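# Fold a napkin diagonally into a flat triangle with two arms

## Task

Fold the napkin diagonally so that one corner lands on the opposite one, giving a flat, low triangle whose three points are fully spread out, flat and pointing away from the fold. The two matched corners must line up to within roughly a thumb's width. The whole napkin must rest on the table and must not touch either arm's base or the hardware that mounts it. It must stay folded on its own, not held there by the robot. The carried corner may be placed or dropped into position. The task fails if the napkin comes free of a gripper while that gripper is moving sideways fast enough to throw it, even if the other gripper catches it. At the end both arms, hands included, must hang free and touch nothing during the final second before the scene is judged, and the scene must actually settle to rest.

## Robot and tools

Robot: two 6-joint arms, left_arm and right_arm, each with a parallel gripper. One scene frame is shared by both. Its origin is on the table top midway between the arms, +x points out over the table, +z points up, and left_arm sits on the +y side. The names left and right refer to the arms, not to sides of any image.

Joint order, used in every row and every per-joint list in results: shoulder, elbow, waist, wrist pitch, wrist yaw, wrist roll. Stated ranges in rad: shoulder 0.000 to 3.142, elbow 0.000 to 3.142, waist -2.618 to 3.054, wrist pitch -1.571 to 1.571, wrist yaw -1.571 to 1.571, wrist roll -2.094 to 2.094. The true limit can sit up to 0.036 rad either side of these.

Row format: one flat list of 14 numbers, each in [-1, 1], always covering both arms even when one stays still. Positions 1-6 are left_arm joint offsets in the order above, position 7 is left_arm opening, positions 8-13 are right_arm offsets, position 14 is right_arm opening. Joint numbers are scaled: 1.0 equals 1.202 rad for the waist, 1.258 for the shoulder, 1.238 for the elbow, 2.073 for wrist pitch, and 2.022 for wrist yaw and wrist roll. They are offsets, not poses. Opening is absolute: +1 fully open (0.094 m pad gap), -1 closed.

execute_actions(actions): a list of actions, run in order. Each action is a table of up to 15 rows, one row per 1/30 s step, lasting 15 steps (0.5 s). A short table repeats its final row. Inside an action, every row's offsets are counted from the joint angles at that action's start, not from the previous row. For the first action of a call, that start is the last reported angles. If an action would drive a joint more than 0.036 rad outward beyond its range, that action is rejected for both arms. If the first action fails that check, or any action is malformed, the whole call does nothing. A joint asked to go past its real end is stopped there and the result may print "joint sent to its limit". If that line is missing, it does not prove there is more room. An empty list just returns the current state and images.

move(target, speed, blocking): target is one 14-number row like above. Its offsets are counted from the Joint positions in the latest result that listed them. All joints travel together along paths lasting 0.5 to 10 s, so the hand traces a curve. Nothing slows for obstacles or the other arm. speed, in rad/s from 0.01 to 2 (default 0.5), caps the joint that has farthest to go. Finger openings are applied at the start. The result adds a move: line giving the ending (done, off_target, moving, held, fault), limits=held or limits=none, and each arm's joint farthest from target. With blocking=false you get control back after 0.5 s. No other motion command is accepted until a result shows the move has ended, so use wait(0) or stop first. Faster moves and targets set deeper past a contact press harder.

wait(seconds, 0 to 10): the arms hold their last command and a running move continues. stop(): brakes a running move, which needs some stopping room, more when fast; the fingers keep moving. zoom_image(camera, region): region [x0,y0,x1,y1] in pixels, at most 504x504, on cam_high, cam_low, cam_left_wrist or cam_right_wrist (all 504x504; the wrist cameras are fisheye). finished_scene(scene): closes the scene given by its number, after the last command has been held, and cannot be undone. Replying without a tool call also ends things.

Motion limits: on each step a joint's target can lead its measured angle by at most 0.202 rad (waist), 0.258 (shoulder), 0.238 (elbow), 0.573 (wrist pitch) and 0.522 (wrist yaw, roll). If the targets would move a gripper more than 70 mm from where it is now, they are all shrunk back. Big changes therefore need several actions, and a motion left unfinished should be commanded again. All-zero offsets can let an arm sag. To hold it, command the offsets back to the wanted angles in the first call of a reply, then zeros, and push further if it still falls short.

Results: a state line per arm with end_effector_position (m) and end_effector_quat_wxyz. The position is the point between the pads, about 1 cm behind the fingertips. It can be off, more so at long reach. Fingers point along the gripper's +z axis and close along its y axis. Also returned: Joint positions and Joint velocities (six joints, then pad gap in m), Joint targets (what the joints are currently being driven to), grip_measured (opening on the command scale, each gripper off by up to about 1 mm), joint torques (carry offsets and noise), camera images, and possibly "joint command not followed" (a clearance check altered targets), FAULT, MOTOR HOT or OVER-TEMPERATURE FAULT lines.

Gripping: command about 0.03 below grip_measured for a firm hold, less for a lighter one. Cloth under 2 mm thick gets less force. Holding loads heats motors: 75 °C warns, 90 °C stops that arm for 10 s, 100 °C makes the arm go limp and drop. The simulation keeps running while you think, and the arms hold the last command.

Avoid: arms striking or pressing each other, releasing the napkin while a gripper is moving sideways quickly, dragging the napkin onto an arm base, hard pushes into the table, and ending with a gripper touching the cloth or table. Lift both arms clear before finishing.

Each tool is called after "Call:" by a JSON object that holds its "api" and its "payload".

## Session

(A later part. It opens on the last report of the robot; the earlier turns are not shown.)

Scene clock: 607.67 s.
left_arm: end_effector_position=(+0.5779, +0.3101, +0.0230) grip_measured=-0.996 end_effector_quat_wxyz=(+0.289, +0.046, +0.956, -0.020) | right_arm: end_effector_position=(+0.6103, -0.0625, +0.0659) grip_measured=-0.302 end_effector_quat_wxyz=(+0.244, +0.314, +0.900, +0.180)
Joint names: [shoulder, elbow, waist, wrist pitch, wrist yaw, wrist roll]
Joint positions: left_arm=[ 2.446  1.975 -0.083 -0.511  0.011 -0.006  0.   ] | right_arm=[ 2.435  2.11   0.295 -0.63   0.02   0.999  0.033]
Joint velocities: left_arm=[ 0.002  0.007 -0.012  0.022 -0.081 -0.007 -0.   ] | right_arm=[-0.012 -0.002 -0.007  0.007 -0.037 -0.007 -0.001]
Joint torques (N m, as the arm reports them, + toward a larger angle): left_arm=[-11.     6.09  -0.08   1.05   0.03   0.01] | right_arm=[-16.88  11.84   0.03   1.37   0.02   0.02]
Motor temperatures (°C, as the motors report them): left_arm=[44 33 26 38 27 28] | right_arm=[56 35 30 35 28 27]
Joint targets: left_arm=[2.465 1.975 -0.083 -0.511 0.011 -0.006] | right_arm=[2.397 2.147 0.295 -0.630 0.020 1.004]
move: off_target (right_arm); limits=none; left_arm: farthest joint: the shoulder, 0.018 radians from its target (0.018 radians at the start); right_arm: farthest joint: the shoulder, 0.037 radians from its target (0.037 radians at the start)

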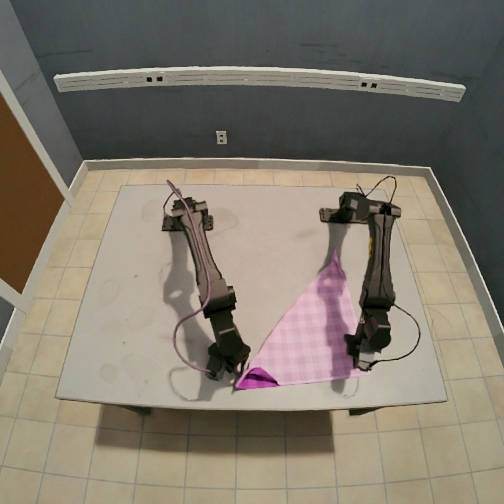

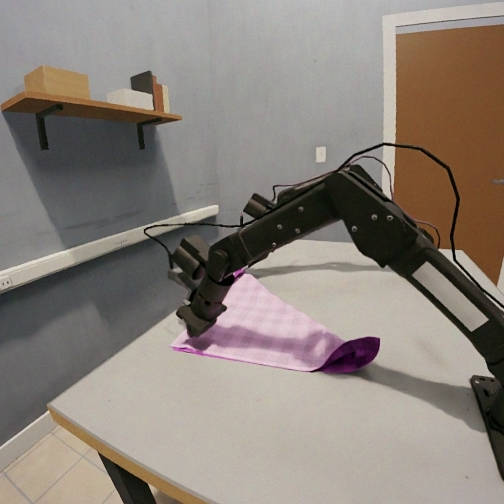

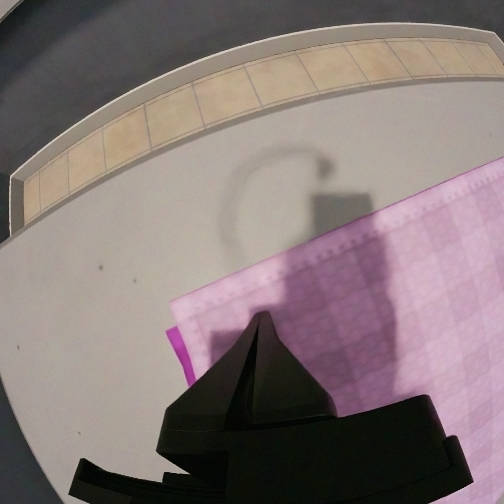

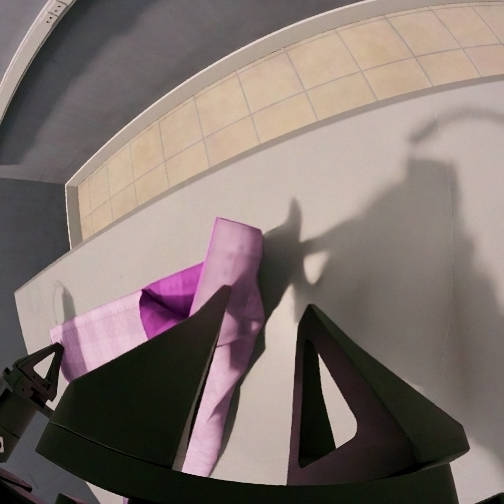

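Call:
{"api": "move", "payload": {"target": [0.015,0,0,0,0,0,-1,0.07,0.143,-0.01,0.03,0,0,-0.2], "speed": 0.15}}

Scene clock: 610.13 s.
left_arm: end_effector_position=(+0.5780, +0.3100, +0.0230) grip_measured=-0.996 end_effector_quat_wxyz=(+0.289, +0.046, +0.956, -0.020) | right_arm: end_effector_position=(+0.6417, -0.0548, +0.0714) grip_measured=-0.202 end_effector_quat_wxyz=(+0.275, +0.313, +0.886, +0.204)
Joint names: [shoulder, elbow, waist, wrist pitch, wrist yaw, wrist roll]
Joint positions: left_arm=[ 2.446  1.975 -0.083 -0.511  0.011 -0.006  0.   ] | right_arm=[ 2.528  2.252  0.29  -0.596  0.02   1.     0.037]
Joint velocities: left_arm=[ 0.007 -0.012 -0.012  0.022 -0.066 -0.051 -0.   ] | right_arm=[-0.002  0.007  0.002  0.007  0.007 -0.022 -0.001]
Joint torques (N m, as the arm reports them, + toward a larger angle): left_arm=[-11.02   6.04  -0.02   1.06   0.01   0.01] | right_arm=[-15.1   11.74  -0.66   1.79   0.02  -0.03]
Motor temperatures (°C, as the motors report them): left_arm=[44 33 26 38 27 28] | right_arm=[57 35 30 35 28 27]
Joint targets: left_arm=[2.465 1.975 -0.083 -0.511 0.011 -0.006] | right_arm=[2.523 2.287 0.283 -0.568 0.020 1.000]
move: off_target (right_arm); limits=none; left_arm: farthest joint: the shoulder, 0.018 radians from its target (0.018 radians at the start); right_arm: farthest joint: the elbow, 0.035 radians from its target (0.177 radians at the start)

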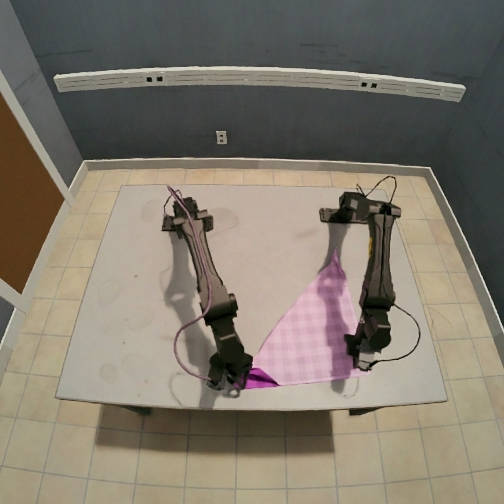

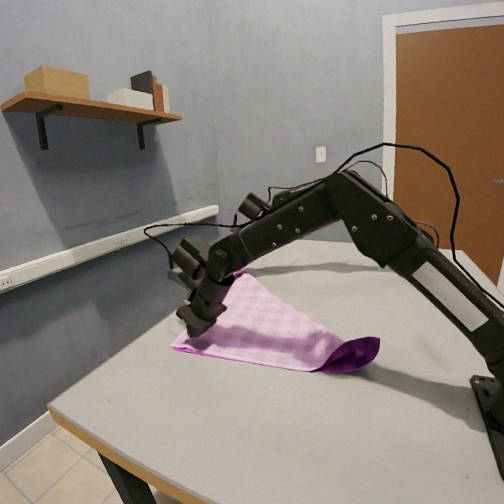

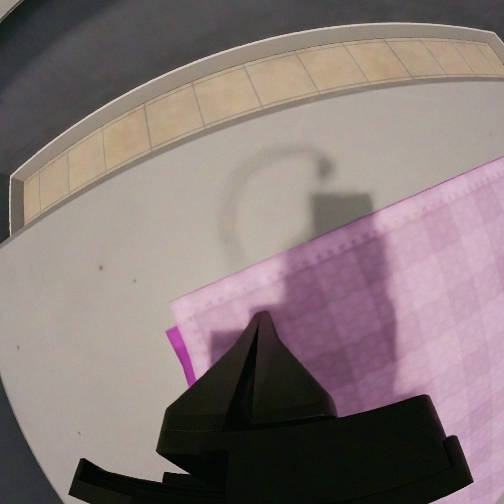

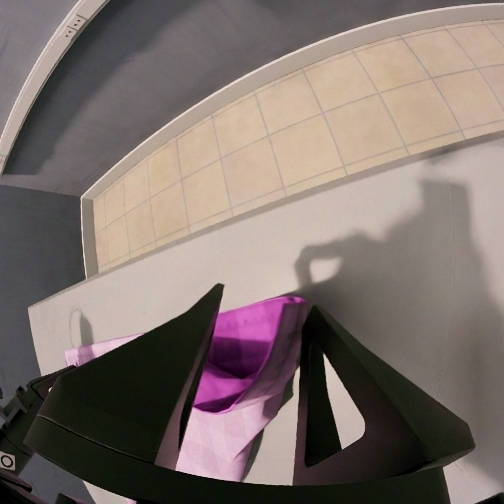

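Lower ~2.5 cm vertically.

Call:
{"api": "execute_actions", "payload": {"actions": [[[0.015,0,0,0,0,0,-1,0.014,0.0,0,0,0,0,-0.2]],[[0.015,0,0,0,0,0,-1,0.008,0,0,0,0,0,-0.2]]]}}

Scene clock: 611.63 s.
left_arm: end_effector_position=(+0.5780, +0.3100, +0.0230) grip_measured=-0.996 end_effector_quat_wxyz=(+0.289, +0.046, +0.956, -0.020) | right_arm: end_effector_position=(+0.6387, -0.0558, +0.0399) grip_measured=-0.202 end_effector_quat_wxyz=(+0.257, +0.315, +0.894, +0.189)
Joint names: [shoulder, elbow, waist, wrist pitch, wrist yaw, wrist roll]
Joint positions: left_arm=[ 2.446  1.975 -0.083 -0.511  0.011 -0.006  0.   ] | right_arm=[ 2.579  2.252  0.29  -0.596  0.02   1.     0.037]
Joint velocities: left_arm=[-0.002 -0.017 -0.022  0.037 -0.066  0.066 -0.001] | right_arm=[ 0.002  0.007  0.002 -0.081 -0.007  0.022  0.   ]
Joint torques (N m, as the arm reports them, + toward a larger angle): left_arm=[-11.03   6.03   0.     1.07   0.01   0.01] | right_arm=[-15.65   8.71   0.04   1.42   0.02  -0.01]
Motor temperatures (°C, as the motors report them): left_arm=[44 33 26 38 27 28] | right_arm=[57 35 30 35 28 27]
Joint targets: left_arm=[2.465 1.975 -0.083 -0.511 0.011 -0.006] | right_arm=[2.569 2.252 0.290 -0.596 0.020 1.000]

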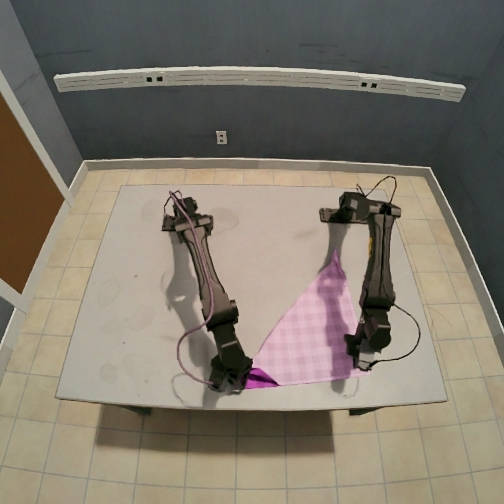

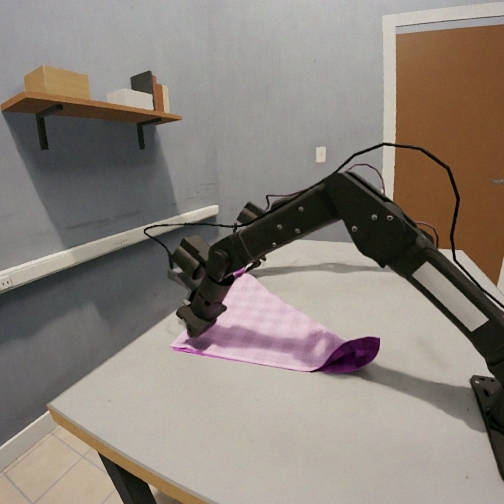

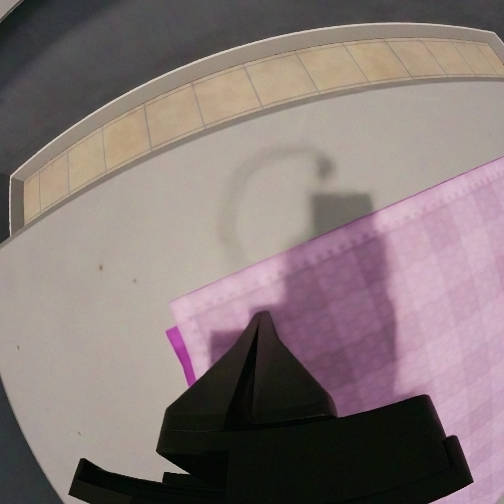

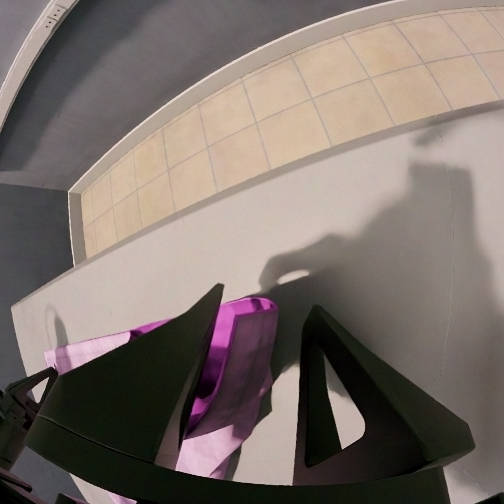

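Call:
{"api": "execute_actions", "payload": {"actions": [[[0.015,0,0,0,0,0,-1,-0.008,0.0,0.018,0,0,0,-0.2]],[[0.015,0,0,0,0,0,-1,-0.008,0,0,0,0,0,-0.5]],[[0.015,0,0,0,0,0,-1,-0.008,0,0,0,0,0,-0.75]],[[0.015,0,0,0,0,0,-1,-0.008,0,0,0,0,0,-1]]]}}

Scene clock: 614.37 s.
left_arm: end_effector_position=(+0.5780, +0.3100, +0.0230) grip_measured=-0.996 end_effector_quat_wxyz=(+0.289, +0.046, +0.956, -0.020) | right_arm: end_effector_position=(+0.6349, -0.0449, +0.0399) grip_measured=-0.976 end_effector_quat_wxyz=(+0.255, +0.307, +0.897, +0.191)
Joint names: [shoulder, elbow, waist, wrist pitch, wrist yaw, wrist roll]
Joint positions: left_arm=[ 2.446  1.975 -0.083 -0.511  0.011 -0.006  0.   ] | right_arm=[ 2.579  2.252  0.308 -0.596  0.02   1.     0.001]
Joint velocities: left_arm=[-0.002 -0.012 -0.002  0.022  0.022  0.022  0.   ] | right_arm=[-0.007 -0.012 -0.012  0.095  0.051  0.066 -0.   ]
Joint torques (N m, as the arm reports them, + toward a larger angle): left_arm=[-11.04   6.06   0.02   1.07   0.     0.02] | right_arm=[-15.65   8.69   0.03   1.41   0.02  -0.02]
Motor temperatures (°C, as the motors report them): left_arm=[44 33 26 38 27 28] | right_arm=[57 35 30 35 28 27]
Joint targets: left_arm=[2.465 1.975 -0.083 -0.511 0.011 -0.006] | right_arm=[2.568 2.252 0.308 -0.596 0.020 1.000]

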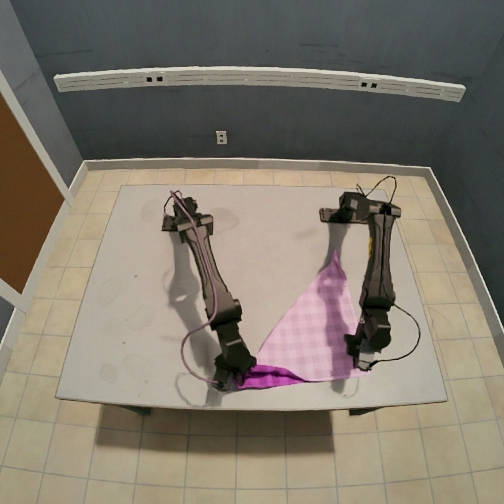

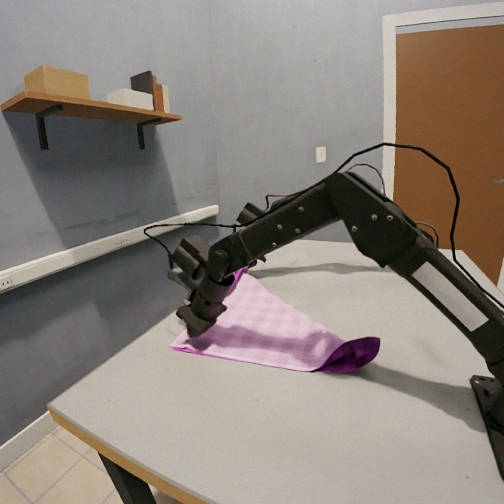

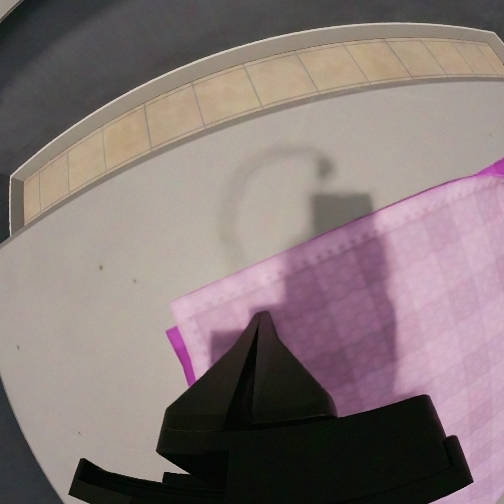

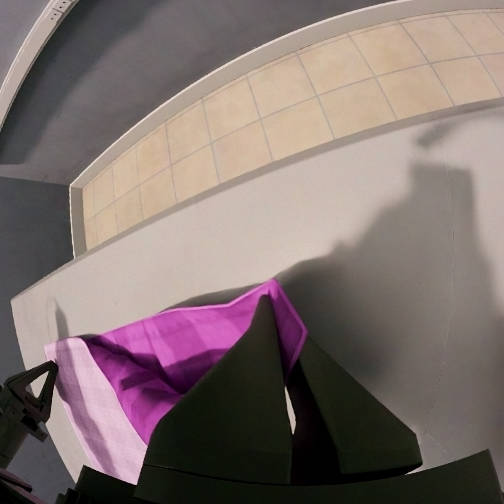

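Call:
{"api": "move", "payload": {"target": [0.015,0,0,0,0,0,-1,-0.01,0,-0.045,0,0,0.4,-1], "speed": 0.3}}

Call:
{"api": "zoom_image", "payload": {"camera": "cam_high", "region": [190,230,390,420]}}

Scene clock: 618.53 s.
left_arm: end_effector_position=(+0.5790, +0.3097, +0.0229) grip_measured=-0.996 end_effector_quat_wxyz=(+0.291, +0.046, +0.955, -0.021) | right_arm: end_effector_position=(+0.6418, -0.0653, +0.0398) grip_measured=-0.976 end_effector_quat_wxyz=(+0.157, +0.646, +0.694, +0.277)
Joint names: [shoulder, elbow, waist, wrist pitch, wrist yaw, wrist roll]
Joint positions: left_arm=[ 2.448  1.975 -0.083 -0.505  0.012 -0.006  0.   ] | right_arm=[ 2.579  2.252  0.27  -0.596  0.001  1.806  0.001]
Joint velocities: left_arm=[ 0.002  0.002  0.007 -0.037  0.022 -0.037  0.   ] | right_arm=[ 0.002 -0.032 -0.012 -0.037 -0.007 -0.022  0.   ]
Joint torques (N m, as the arm reports them, + toward a larger angle): left_arm=[-11.14   6.02   0.     1.01   0.01   0.  ] | right_arm=[-15.83   8.69  -1.47   1.42   0.17   0.01]
Motor temperatures (°C, as the motors report them): left_arm=[44 33 26 38 27 28] | right_arm=[57 35 30 35 28 27]
Joint targets: left_arm=[2.465 1.975 -0.083 -0.511 0.011 -0.006] | right_arm=[2.566 2.252 0.254 -0.596 0.019 1.809]
move: done; limits=none; left_arm: farthest joint: the shoulder, 0.017 radians from its target (0.018 radians at the start); right_arm: farthest joint: the wrist yaw, 0.019 radians from its target (0.000 radians at the start)

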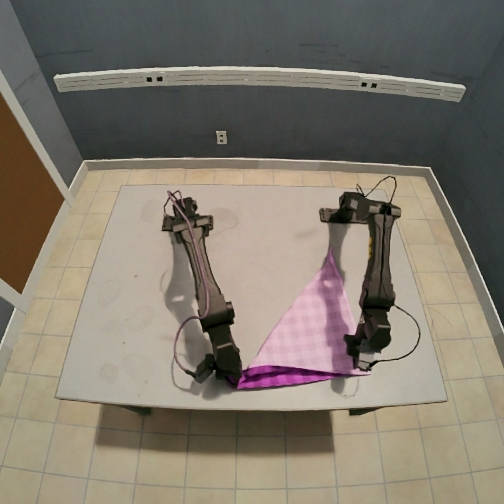

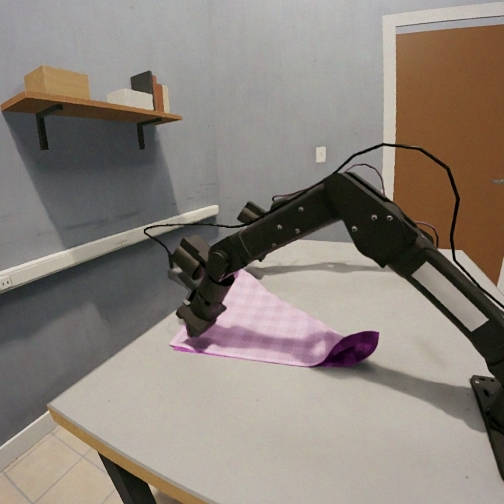

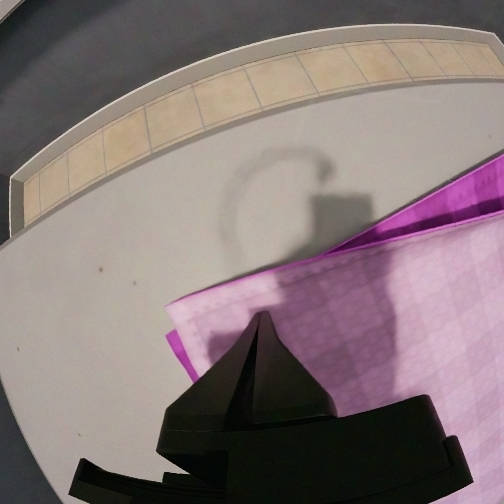

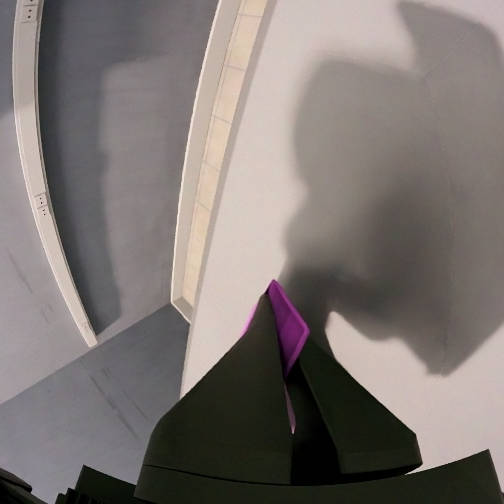

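Region (190, 230, 390, 420) of cam_high's 504x504 image, scaled by 2.520, with more detail than that image has; it fills the top 479 rows of this view, and the rest is white.

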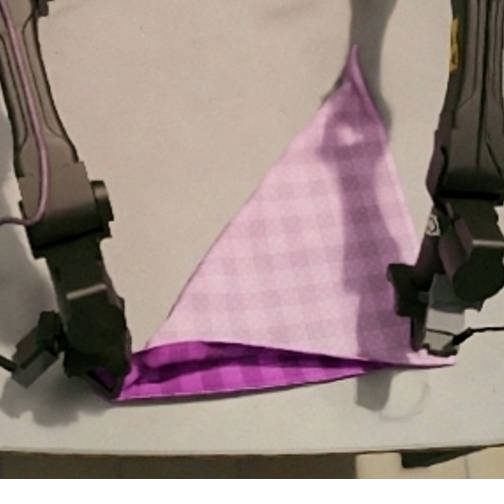

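Call:
{"api": "execute_actions", "payload": {"actions": [[[0.015,0,0,0,0,0,-1,-0.01,0.0,0.01,0,0,0,-1]],[[-0.06,0,0,0,0,0,-1,-0.01,0,0,0,0,0,-1]],[[-0.06,0,0,0,0,0,-1,-0.01,0,0,0,0,0,-1]],[[-0.06,0,0,0,0,0,-0.1,-0.01,0,0,0,0,0,-1]]]}}

Scene clock: 623.30 s.
left_arm: end_effector_position=(+0.5795, +0.3096, +0.1077) grip_measured=-0.103 end_effector_quat_wxyz=(+0.348, +0.046, +0.936, -0.024) | right_arm: end_effector_position=(+0.6394, -0.0580, +0.0398) grip_measured=-0.976 end_effector_quat_wxyz=(+0.153, +0.641, +0.698, +0.280)
Joint names: [shoulder, elbow, waist, wrist pitch, wrist yaw, wrist roll]
Joint positions: left_arm=[ 2.29   1.965 -0.083 -0.533  0.012 -0.006  0.042] | right_arm=[ 2.579  2.252  0.279 -0.596 -0.006  1.806  0.001]
Joint velocities: left_arm=[-0.002 -0.027 -0.002 -0.007  0.007 -0.037  0.   ] | right_arm=[-0.012 -0.022  0.002  0.037 -0.022 -0.022 -0.001]
Joint torques (N m, as the arm reports them, + toward a larger angle): left_arm=[-13.24   6.55  -0.02   1.3    0.02   0.01] | right_arm=[-15.83   8.69   0.03   1.42   0.01  -0.02]
Motor temperatures (°C, as the motors report them): left_arm=[45 33 26 38 27 28] | right_arm=[57 35 30 35 28 27]
Joint targets: left_arm=[2.267 1.968 -0.083 -0.523 0.012 -0.006] | right_arm=[2.566 2.252 0.279 -0.596 -0.006 1.806]

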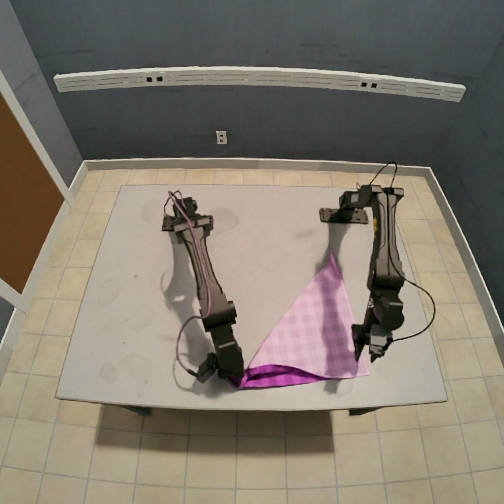

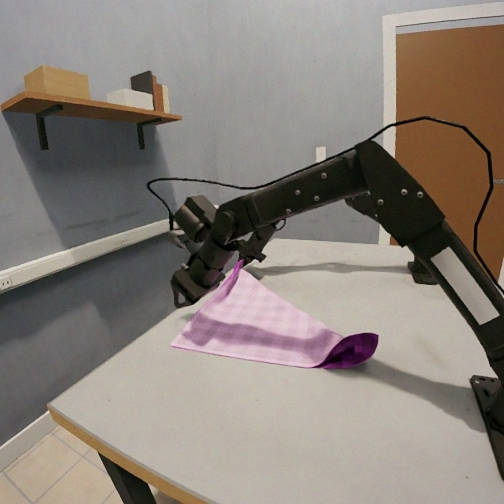

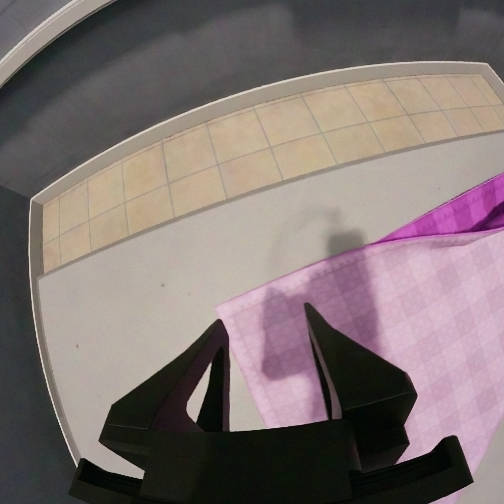

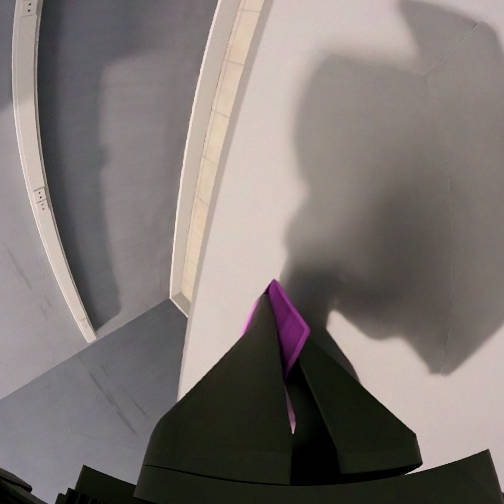

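Call:
{"api": "move", "payload": {"target": [-0.89,-0.93,-0.265,-0.17,0,0,-0.1,-0.01,0,0,0,0,0,-1], "speed": 0.6}}

Scene clock: 626.23 s.
left_arm: end_effector_position=(+0.2011, +0.2716, +0.0926) grip_measured=-0.103 end_effector_quat_wxyz=(+0.147, +0.199, +0.968, -0.037) | right_arm: end_effector_position=(+0.6394, -0.0580, +0.0398) grip_measured=-0.976 end_effector_quat_wxyz=(+0.153, +0.641, +0.698, +0.280)
Joint names: [shoulder, elbow, waist, wrist pitch, wrist yaw, wrist roll]
Joint positions: left_arm=[ 1.194  0.817 -0.393 -0.89   0.012 -0.006  0.042] | right_arm=[ 2.579  2.252  0.279 -0.596 -0.006  1.806  0.001]
Joint velocities: left_arm=[-0.002  0.007 -0.017  0.066  0.007  0.022 -0.   ] | right_arm=[ 0.002 -0.007 -0.002 -0.037 -0.051 -0.007 -0.001]
Joint torques (N m, as the arm reports them, + toward a larger angle): left_arm=[-4.32  5.5  -0.77  0.73  0.03 -0.01] | right_arm=[-15.83   8.69   0.03   1.41   0.01  -0.02]
Motor temperatures (°C, as the motors report them): left_arm=[45 33 26 38 27 28] | right_arm=[57 35 30 35 28 27]
Joint targets: left_arm=[1.171 0.813 -0.402 -0.885 0.013 -0.006] | right_arm=[2.566 2.252 0.279 -0.596 -0.006 1.806]
move: off_target (left_arm); limits=none; left_arm: farthest joint: the shoulder, 0.023 radians from its target (1.120 radians at the start); right_arm: farthest joint: the shoulder, 0.012 radians from its target (0.012 radians at the start)

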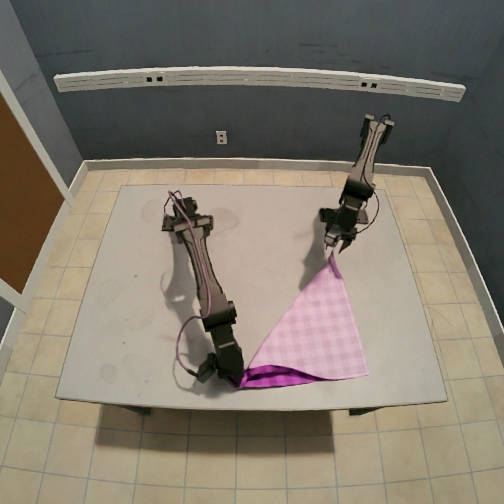

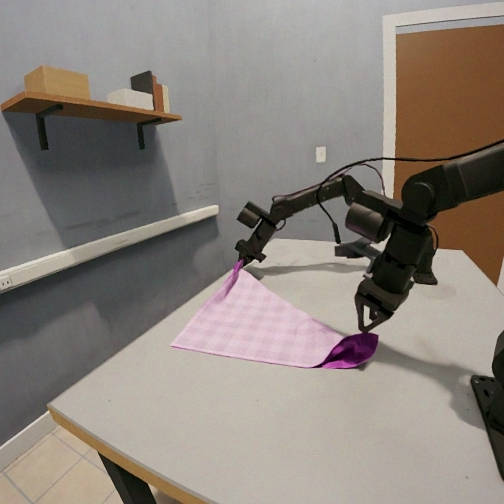

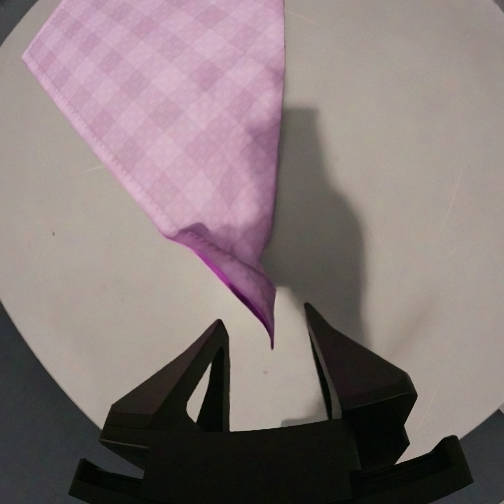

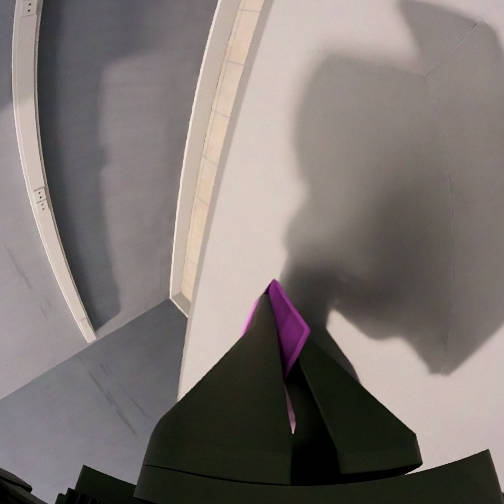

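Call:
{"api": "move", "payload": {"target": [0.17,0.06,0,0,0,0,-0.1,-0.01,0,0,0,0,0,-1], "speed": 0.2}}

Scene clock: 628.70 s.
left_arm: end_effector_position=(+0.2032, +0.2707, +0.0567) grip_measured=-0.103 end_effector_quat_wxyz=(+0.063, +0.200, +0.978, -0.019) | right_arm: end_effector_position=(+0.6394, -0.0580, +0.0398) grip_measured=-0.976 end_effector_quat_wxyz=(+0.153, +0.641, +0.698, +0.280)
Joint names: [shoulder, elbow, waist, wrist pitch, wrist yaw, wrist roll]
Joint positions: left_arm=[ 1.405  0.859 -0.393 -0.894  0.012 -0.006  0.042] | right_arm=[ 2.579  2.252  0.279 -0.596 -0.006  1.806  0.001]
Joint velocities: left_arm=[ 0.007 -0.037 -0.002 -0.007 -0.022  0.007 -0.001] | right_arm=[ 0.012  0.007  0.002 -0.007  0.022  0.037 -0.   ]
Joint torques (N m, as the arm reports them, + toward a larger angle): left_arm=[-3.88  7.95 -0.06  0.43  0.03  0.02] | right_arm=[-15.83   8.69   0.03   1.42   0.01  -0.02]
Motor temperatures (°C, as the motors report them): left_arm=[44 33 26 38 27 28] | right_arm=[57 35 30 35 28 27]
Joint targets: left_arm=[1.407 0.891 -0.393 -0.890 0.012 -0.006] | right_arm=[2.566 2.252 0.279 -0.596 -0.006 1.806]
move: off_target (left_arm); limits=none; left_arm: farthest joint: the elbow, 0.032 radians from its target (0.074 radians at the start); right_arm: farthest joint: the shoulder, 0.012 radians from its target (0.012 radians at the start)

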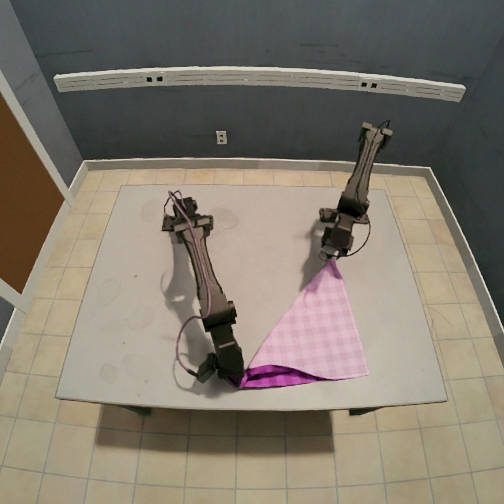

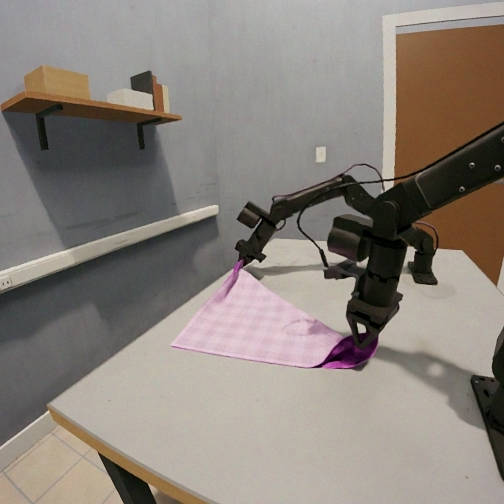

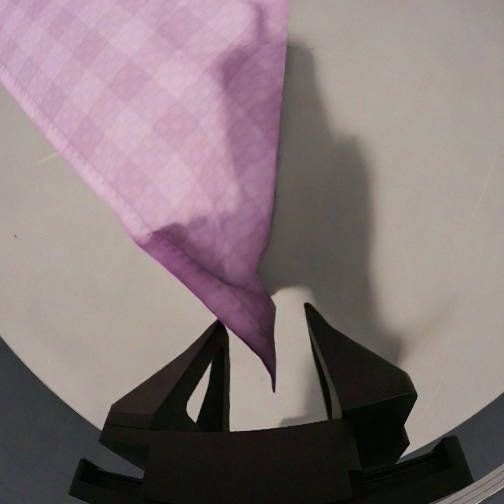

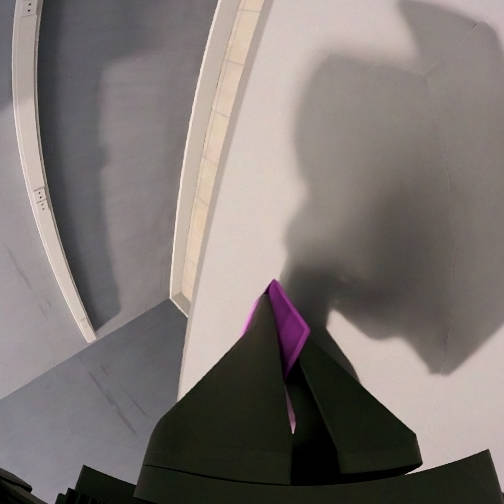

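Call:
{"api": "execute_actions", "payload": {"actions": [[[0,-0.025,0,0,0,0,-0.1,-0.01,0,0,0,0,0,-1]],[[0,0,0,0,0,0,-0.45,-0.01,0,0,0,0,0,-1]],[[0,0,0,0,0,0,-0.75,-0.01,0,0,0,0,0,-1]],[[0,0,0,0,0,0,-1,-0.01,0,0,0,0,0,-1]]]}}

Scene clock: 631.50 s.
left_arm: end_effector_position=(+0.1944, +0.2744, +0.0495) grip_measured=-0.987 end_effector_quat_wxyz=(+0.048, +0.200, +0.978, -0.016) | right_arm: end_effector_position=(+0.6394, -0.0580, +0.0398) grip_measured=-0.976 end_effector_quat_wxyz=(+0.153, +0.641, +0.698, +0.280)
Joint names: [shoulder, elbow, waist, wrist pitch, wrist yaw, wrist roll]
Joint positions: left_arm=[ 1.405  0.832 -0.393 -0.898  0.012 -0.006  0.001] | right_arm=[ 2.579  2.252  0.279 -0.596 -0.006  1.806  0.001]
Joint velocities: left_arm=[ 0.007 -0.002 -0.002 -0.022 -0.051  0.007 -0.   ] | right_arm=[ 0.002 -0.022 -0.002 -0.007  0.037 -0.037 -0.   ]
Joint torques (N m, as the arm reports them, + toward a larger angle): left_arm=[-3.87  5.09 -0.04  0.35  0.02  0.01] | right_arm=[-15.83   8.69   0.03   1.42   0.01  -0.02]
Motor temperatures (°C, as the motors report them): left_arm=[43 33 26 38 27 28] | right_arm=[57 35 30 35 28 27]
Joint targets: left_arm=[1.405 0.832 -0.393 -0.898 0.012 -0.006] | right_arm=[2.566 2.252 0.279 -0.596 -0.006 1.806]

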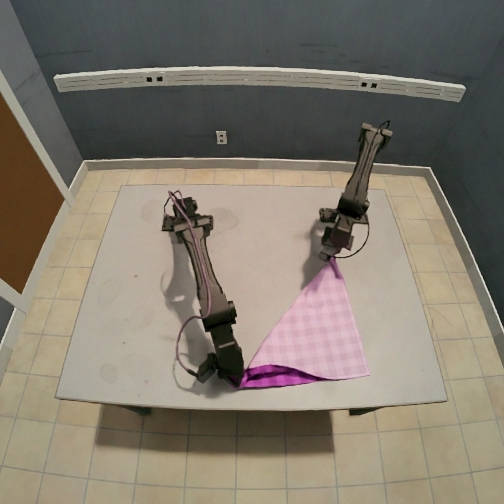

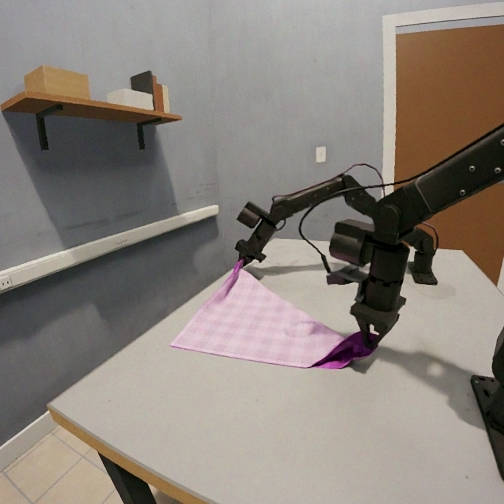

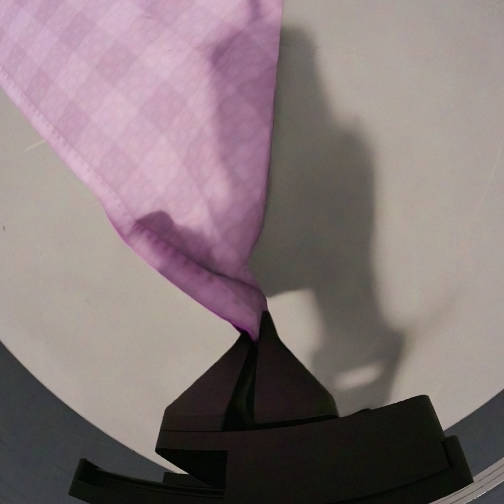

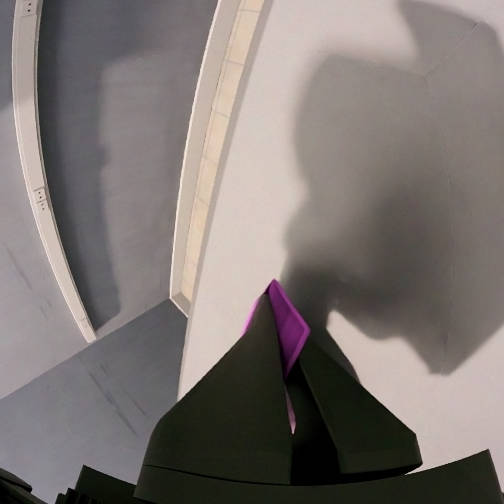

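Call:
{"api": "move", "payload": {"target": [-0.07,-0.05,0,0,0,0.12,-1,-0.01,0,-0.055,0,0,-0.35,-1], "speed": 0.25}}

Call:
{"api": "zoom_image", "payload": {"camera": "cam_high", "region": [190,230,390,420]}}

Scene clock: 636.27 s.
left_arm: end_effector_position=(+0.1853, +0.2784, +0.0500) grip_measured=-0.987 end_effector_quat_wxyz=(+0.060, +0.314, +0.947, -0.011) | right_arm: end_effector_position=(+0.6478, -0.0874, +0.0394) grip_measured=-0.976 end_effector_quat_wxyz=(+0.239, +0.385, +0.866, +0.209)
Joint names: [shoulder, elbow, waist, wrist pitch, wrist yaw, wrist roll]
Joint positions: left_arm=[ 1.342  0.782 -0.393 -0.889  0.012  0.231  0.001] | right_arm=[ 2.579  2.252  0.228 -0.599 -0.021  1.11   0.001]
Joint velocities: left_arm=[ 0.012  0.002 -0.017 -0.051 -0.007  0.037  0.001] | right_arm=[-0.002  0.007 -0.012 -0.022  0.022 -0.007  0.   ]
Joint torques (N m, as the arm reports them, + toward a larger angle): left_arm=[-5.19  4.34  0.04  0.32  0.02  0.08] | right_arm=[-15.83   8.68  -1.36   1.45   0.13  -0.14]
Motor temperatures (°C, as the motors report them): left_arm=[42 33 26 37 27 28] | right_arm=[58 35 30 35 28 27]
Joint targets: left_arm=[1.317 0.771 -0.393 -0.898 0.012 0.236] | right_arm=[2.566 2.252 0.214 -0.596 -0.006 1.099]
move: off_target (left_arm); limits=none; left_arm: farthest joint: the shoulder, 0.025 radians from its target (0.088 radians at the start); right_arm: farthest joint: the waist, 0.015 radians from its target (0.067 radians at the start)

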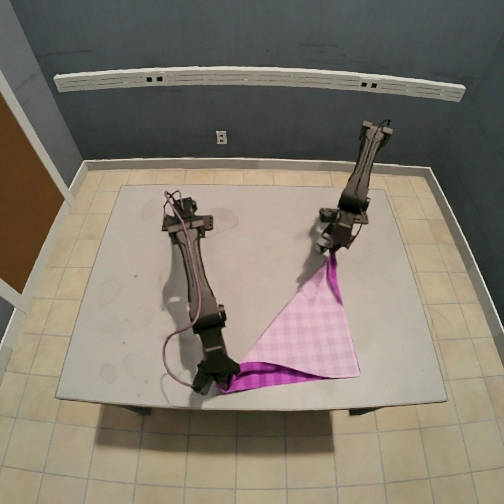

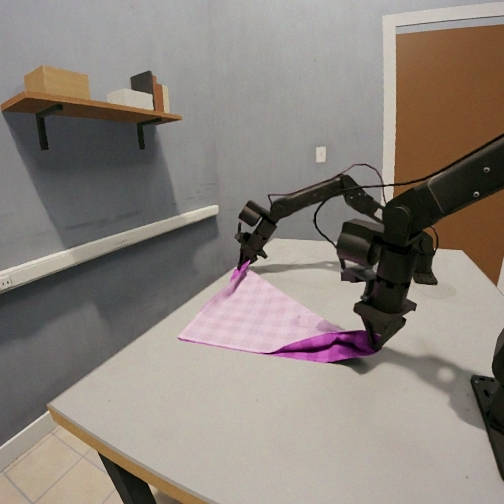

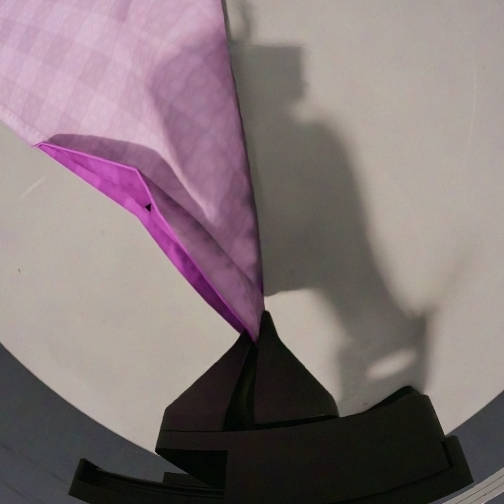

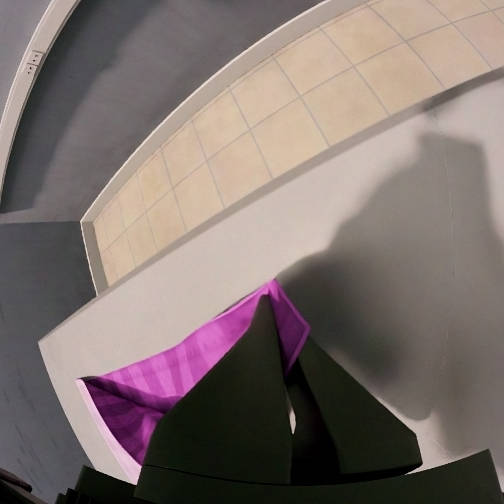

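Region (190, 230, 390, 420) of cam_high's 504x504 image, scaled by 2.520, with more detail than that image has; it fills the top 479 rows of this view, and the rest is white.

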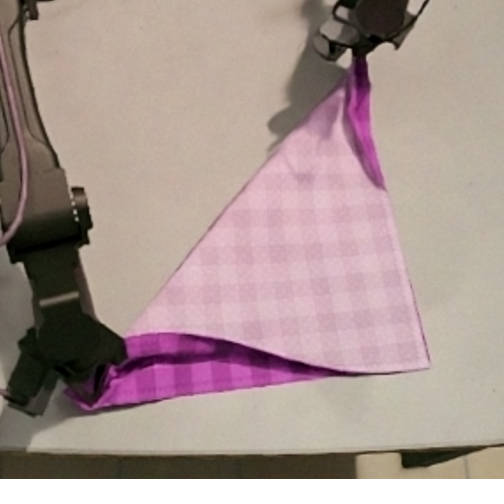

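Call:
{"api": "move", "payload": {"target": [-0.05,-0.03,-0.295,0,0,-0.17,-1,-0.09,-0.03,-0.065,-0.16,0,-0.04,-1], "speed": 0.12}}

Call:
{"api": "zoom_image", "payload": {"camera": "cam_high", "region": [170,210,390,410]}}

Scene clock: 641.77 s.
left_arm: end_effector_position=(+0.1373, +0.2165, +0.0501) grip_measured=-0.987 end_effector_quat_wxyz=(+0.059, +0.318, +0.946, -0.034) | right_arm: end_effector_position=(+0.5886, -0.1433, +0.0323) grip_measured=-0.976 end_effector_quat_wxyz=(+0.140, +0.399, +0.899, +0.117)
Joint names: [shoulder, elbow, waist, wrist pitch, wrist yaw, wrist roll]
Joint positions: left_arm=[ 1.304  0.754 -0.739 -0.886  0.012 -0.106  0.001] | right_arm=[ 2.505  2.221  0.159 -0.92  -0.028  1.038  0.001]
Joint velocities: left_arm=[ 0.007 -0.002  0.007 -0.037  0.007 -0.022  0.001] | right_arm=[-0.002 -0.007 -0.007 -0.051 -0.066 -0.007  0.001]
Joint torques (N m, as the arm reports them, + toward a larger angle): left_arm=[-5.01  4.58 -0.79  0.38  0.03 -0.04] | right_arm=[-17.12   7.77  -0.78   0.85   0.07  -0.13]
Motor temperatures (°C, as the motors report them): left_arm=[41 32 26 37 27 28] | right_arm=[59 35 30 35 28 27]
Joint targets: left_arm=[1.279 0.745 -0.748 -0.890 0.012 -0.112] | right_arm=[2.465 2.215 0.150 -0.931 -0.020 1.029]
move: off_target (left_arm, right_arm); limits=none; left_arm: farthest joint: the shoulder, 0.025 radians from its target (0.063 radians at the start); right_arm: farthest joint: the shoulder, 0.040 radians from its target (0.113 radians at the start)

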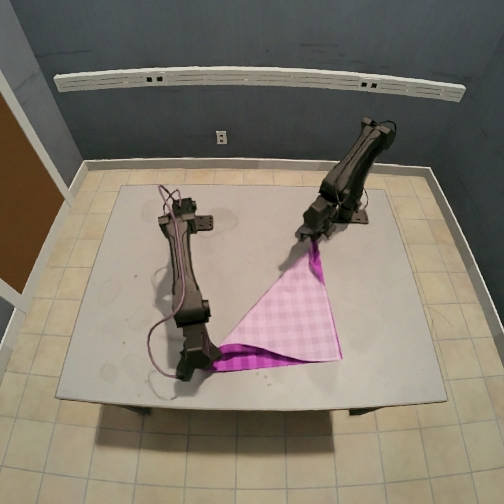

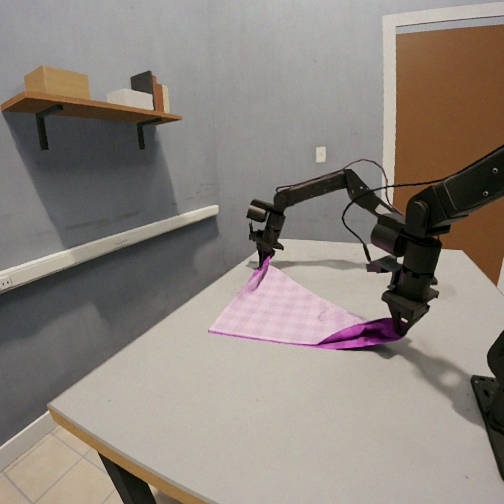

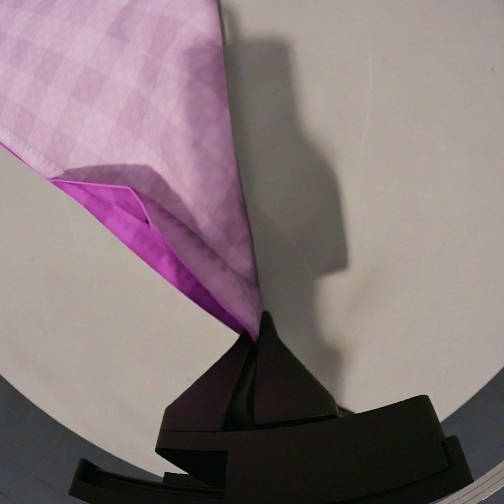

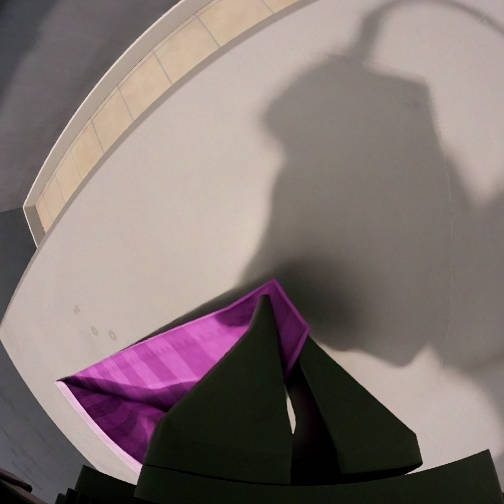

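Region (170, 210, 390, 410) of cam_high's 504x504 image, scaled by 2.291, with more detail than that image has; it fills the top 458 rows of this view, and the rest is white.

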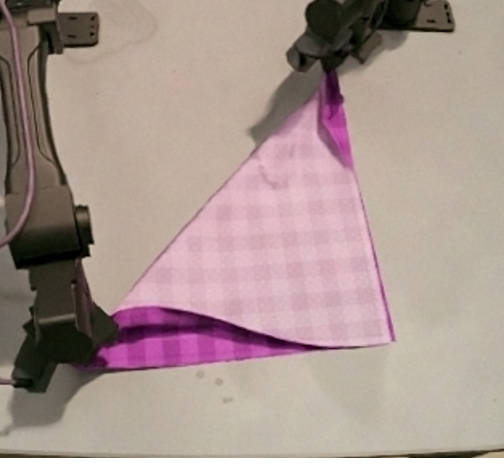

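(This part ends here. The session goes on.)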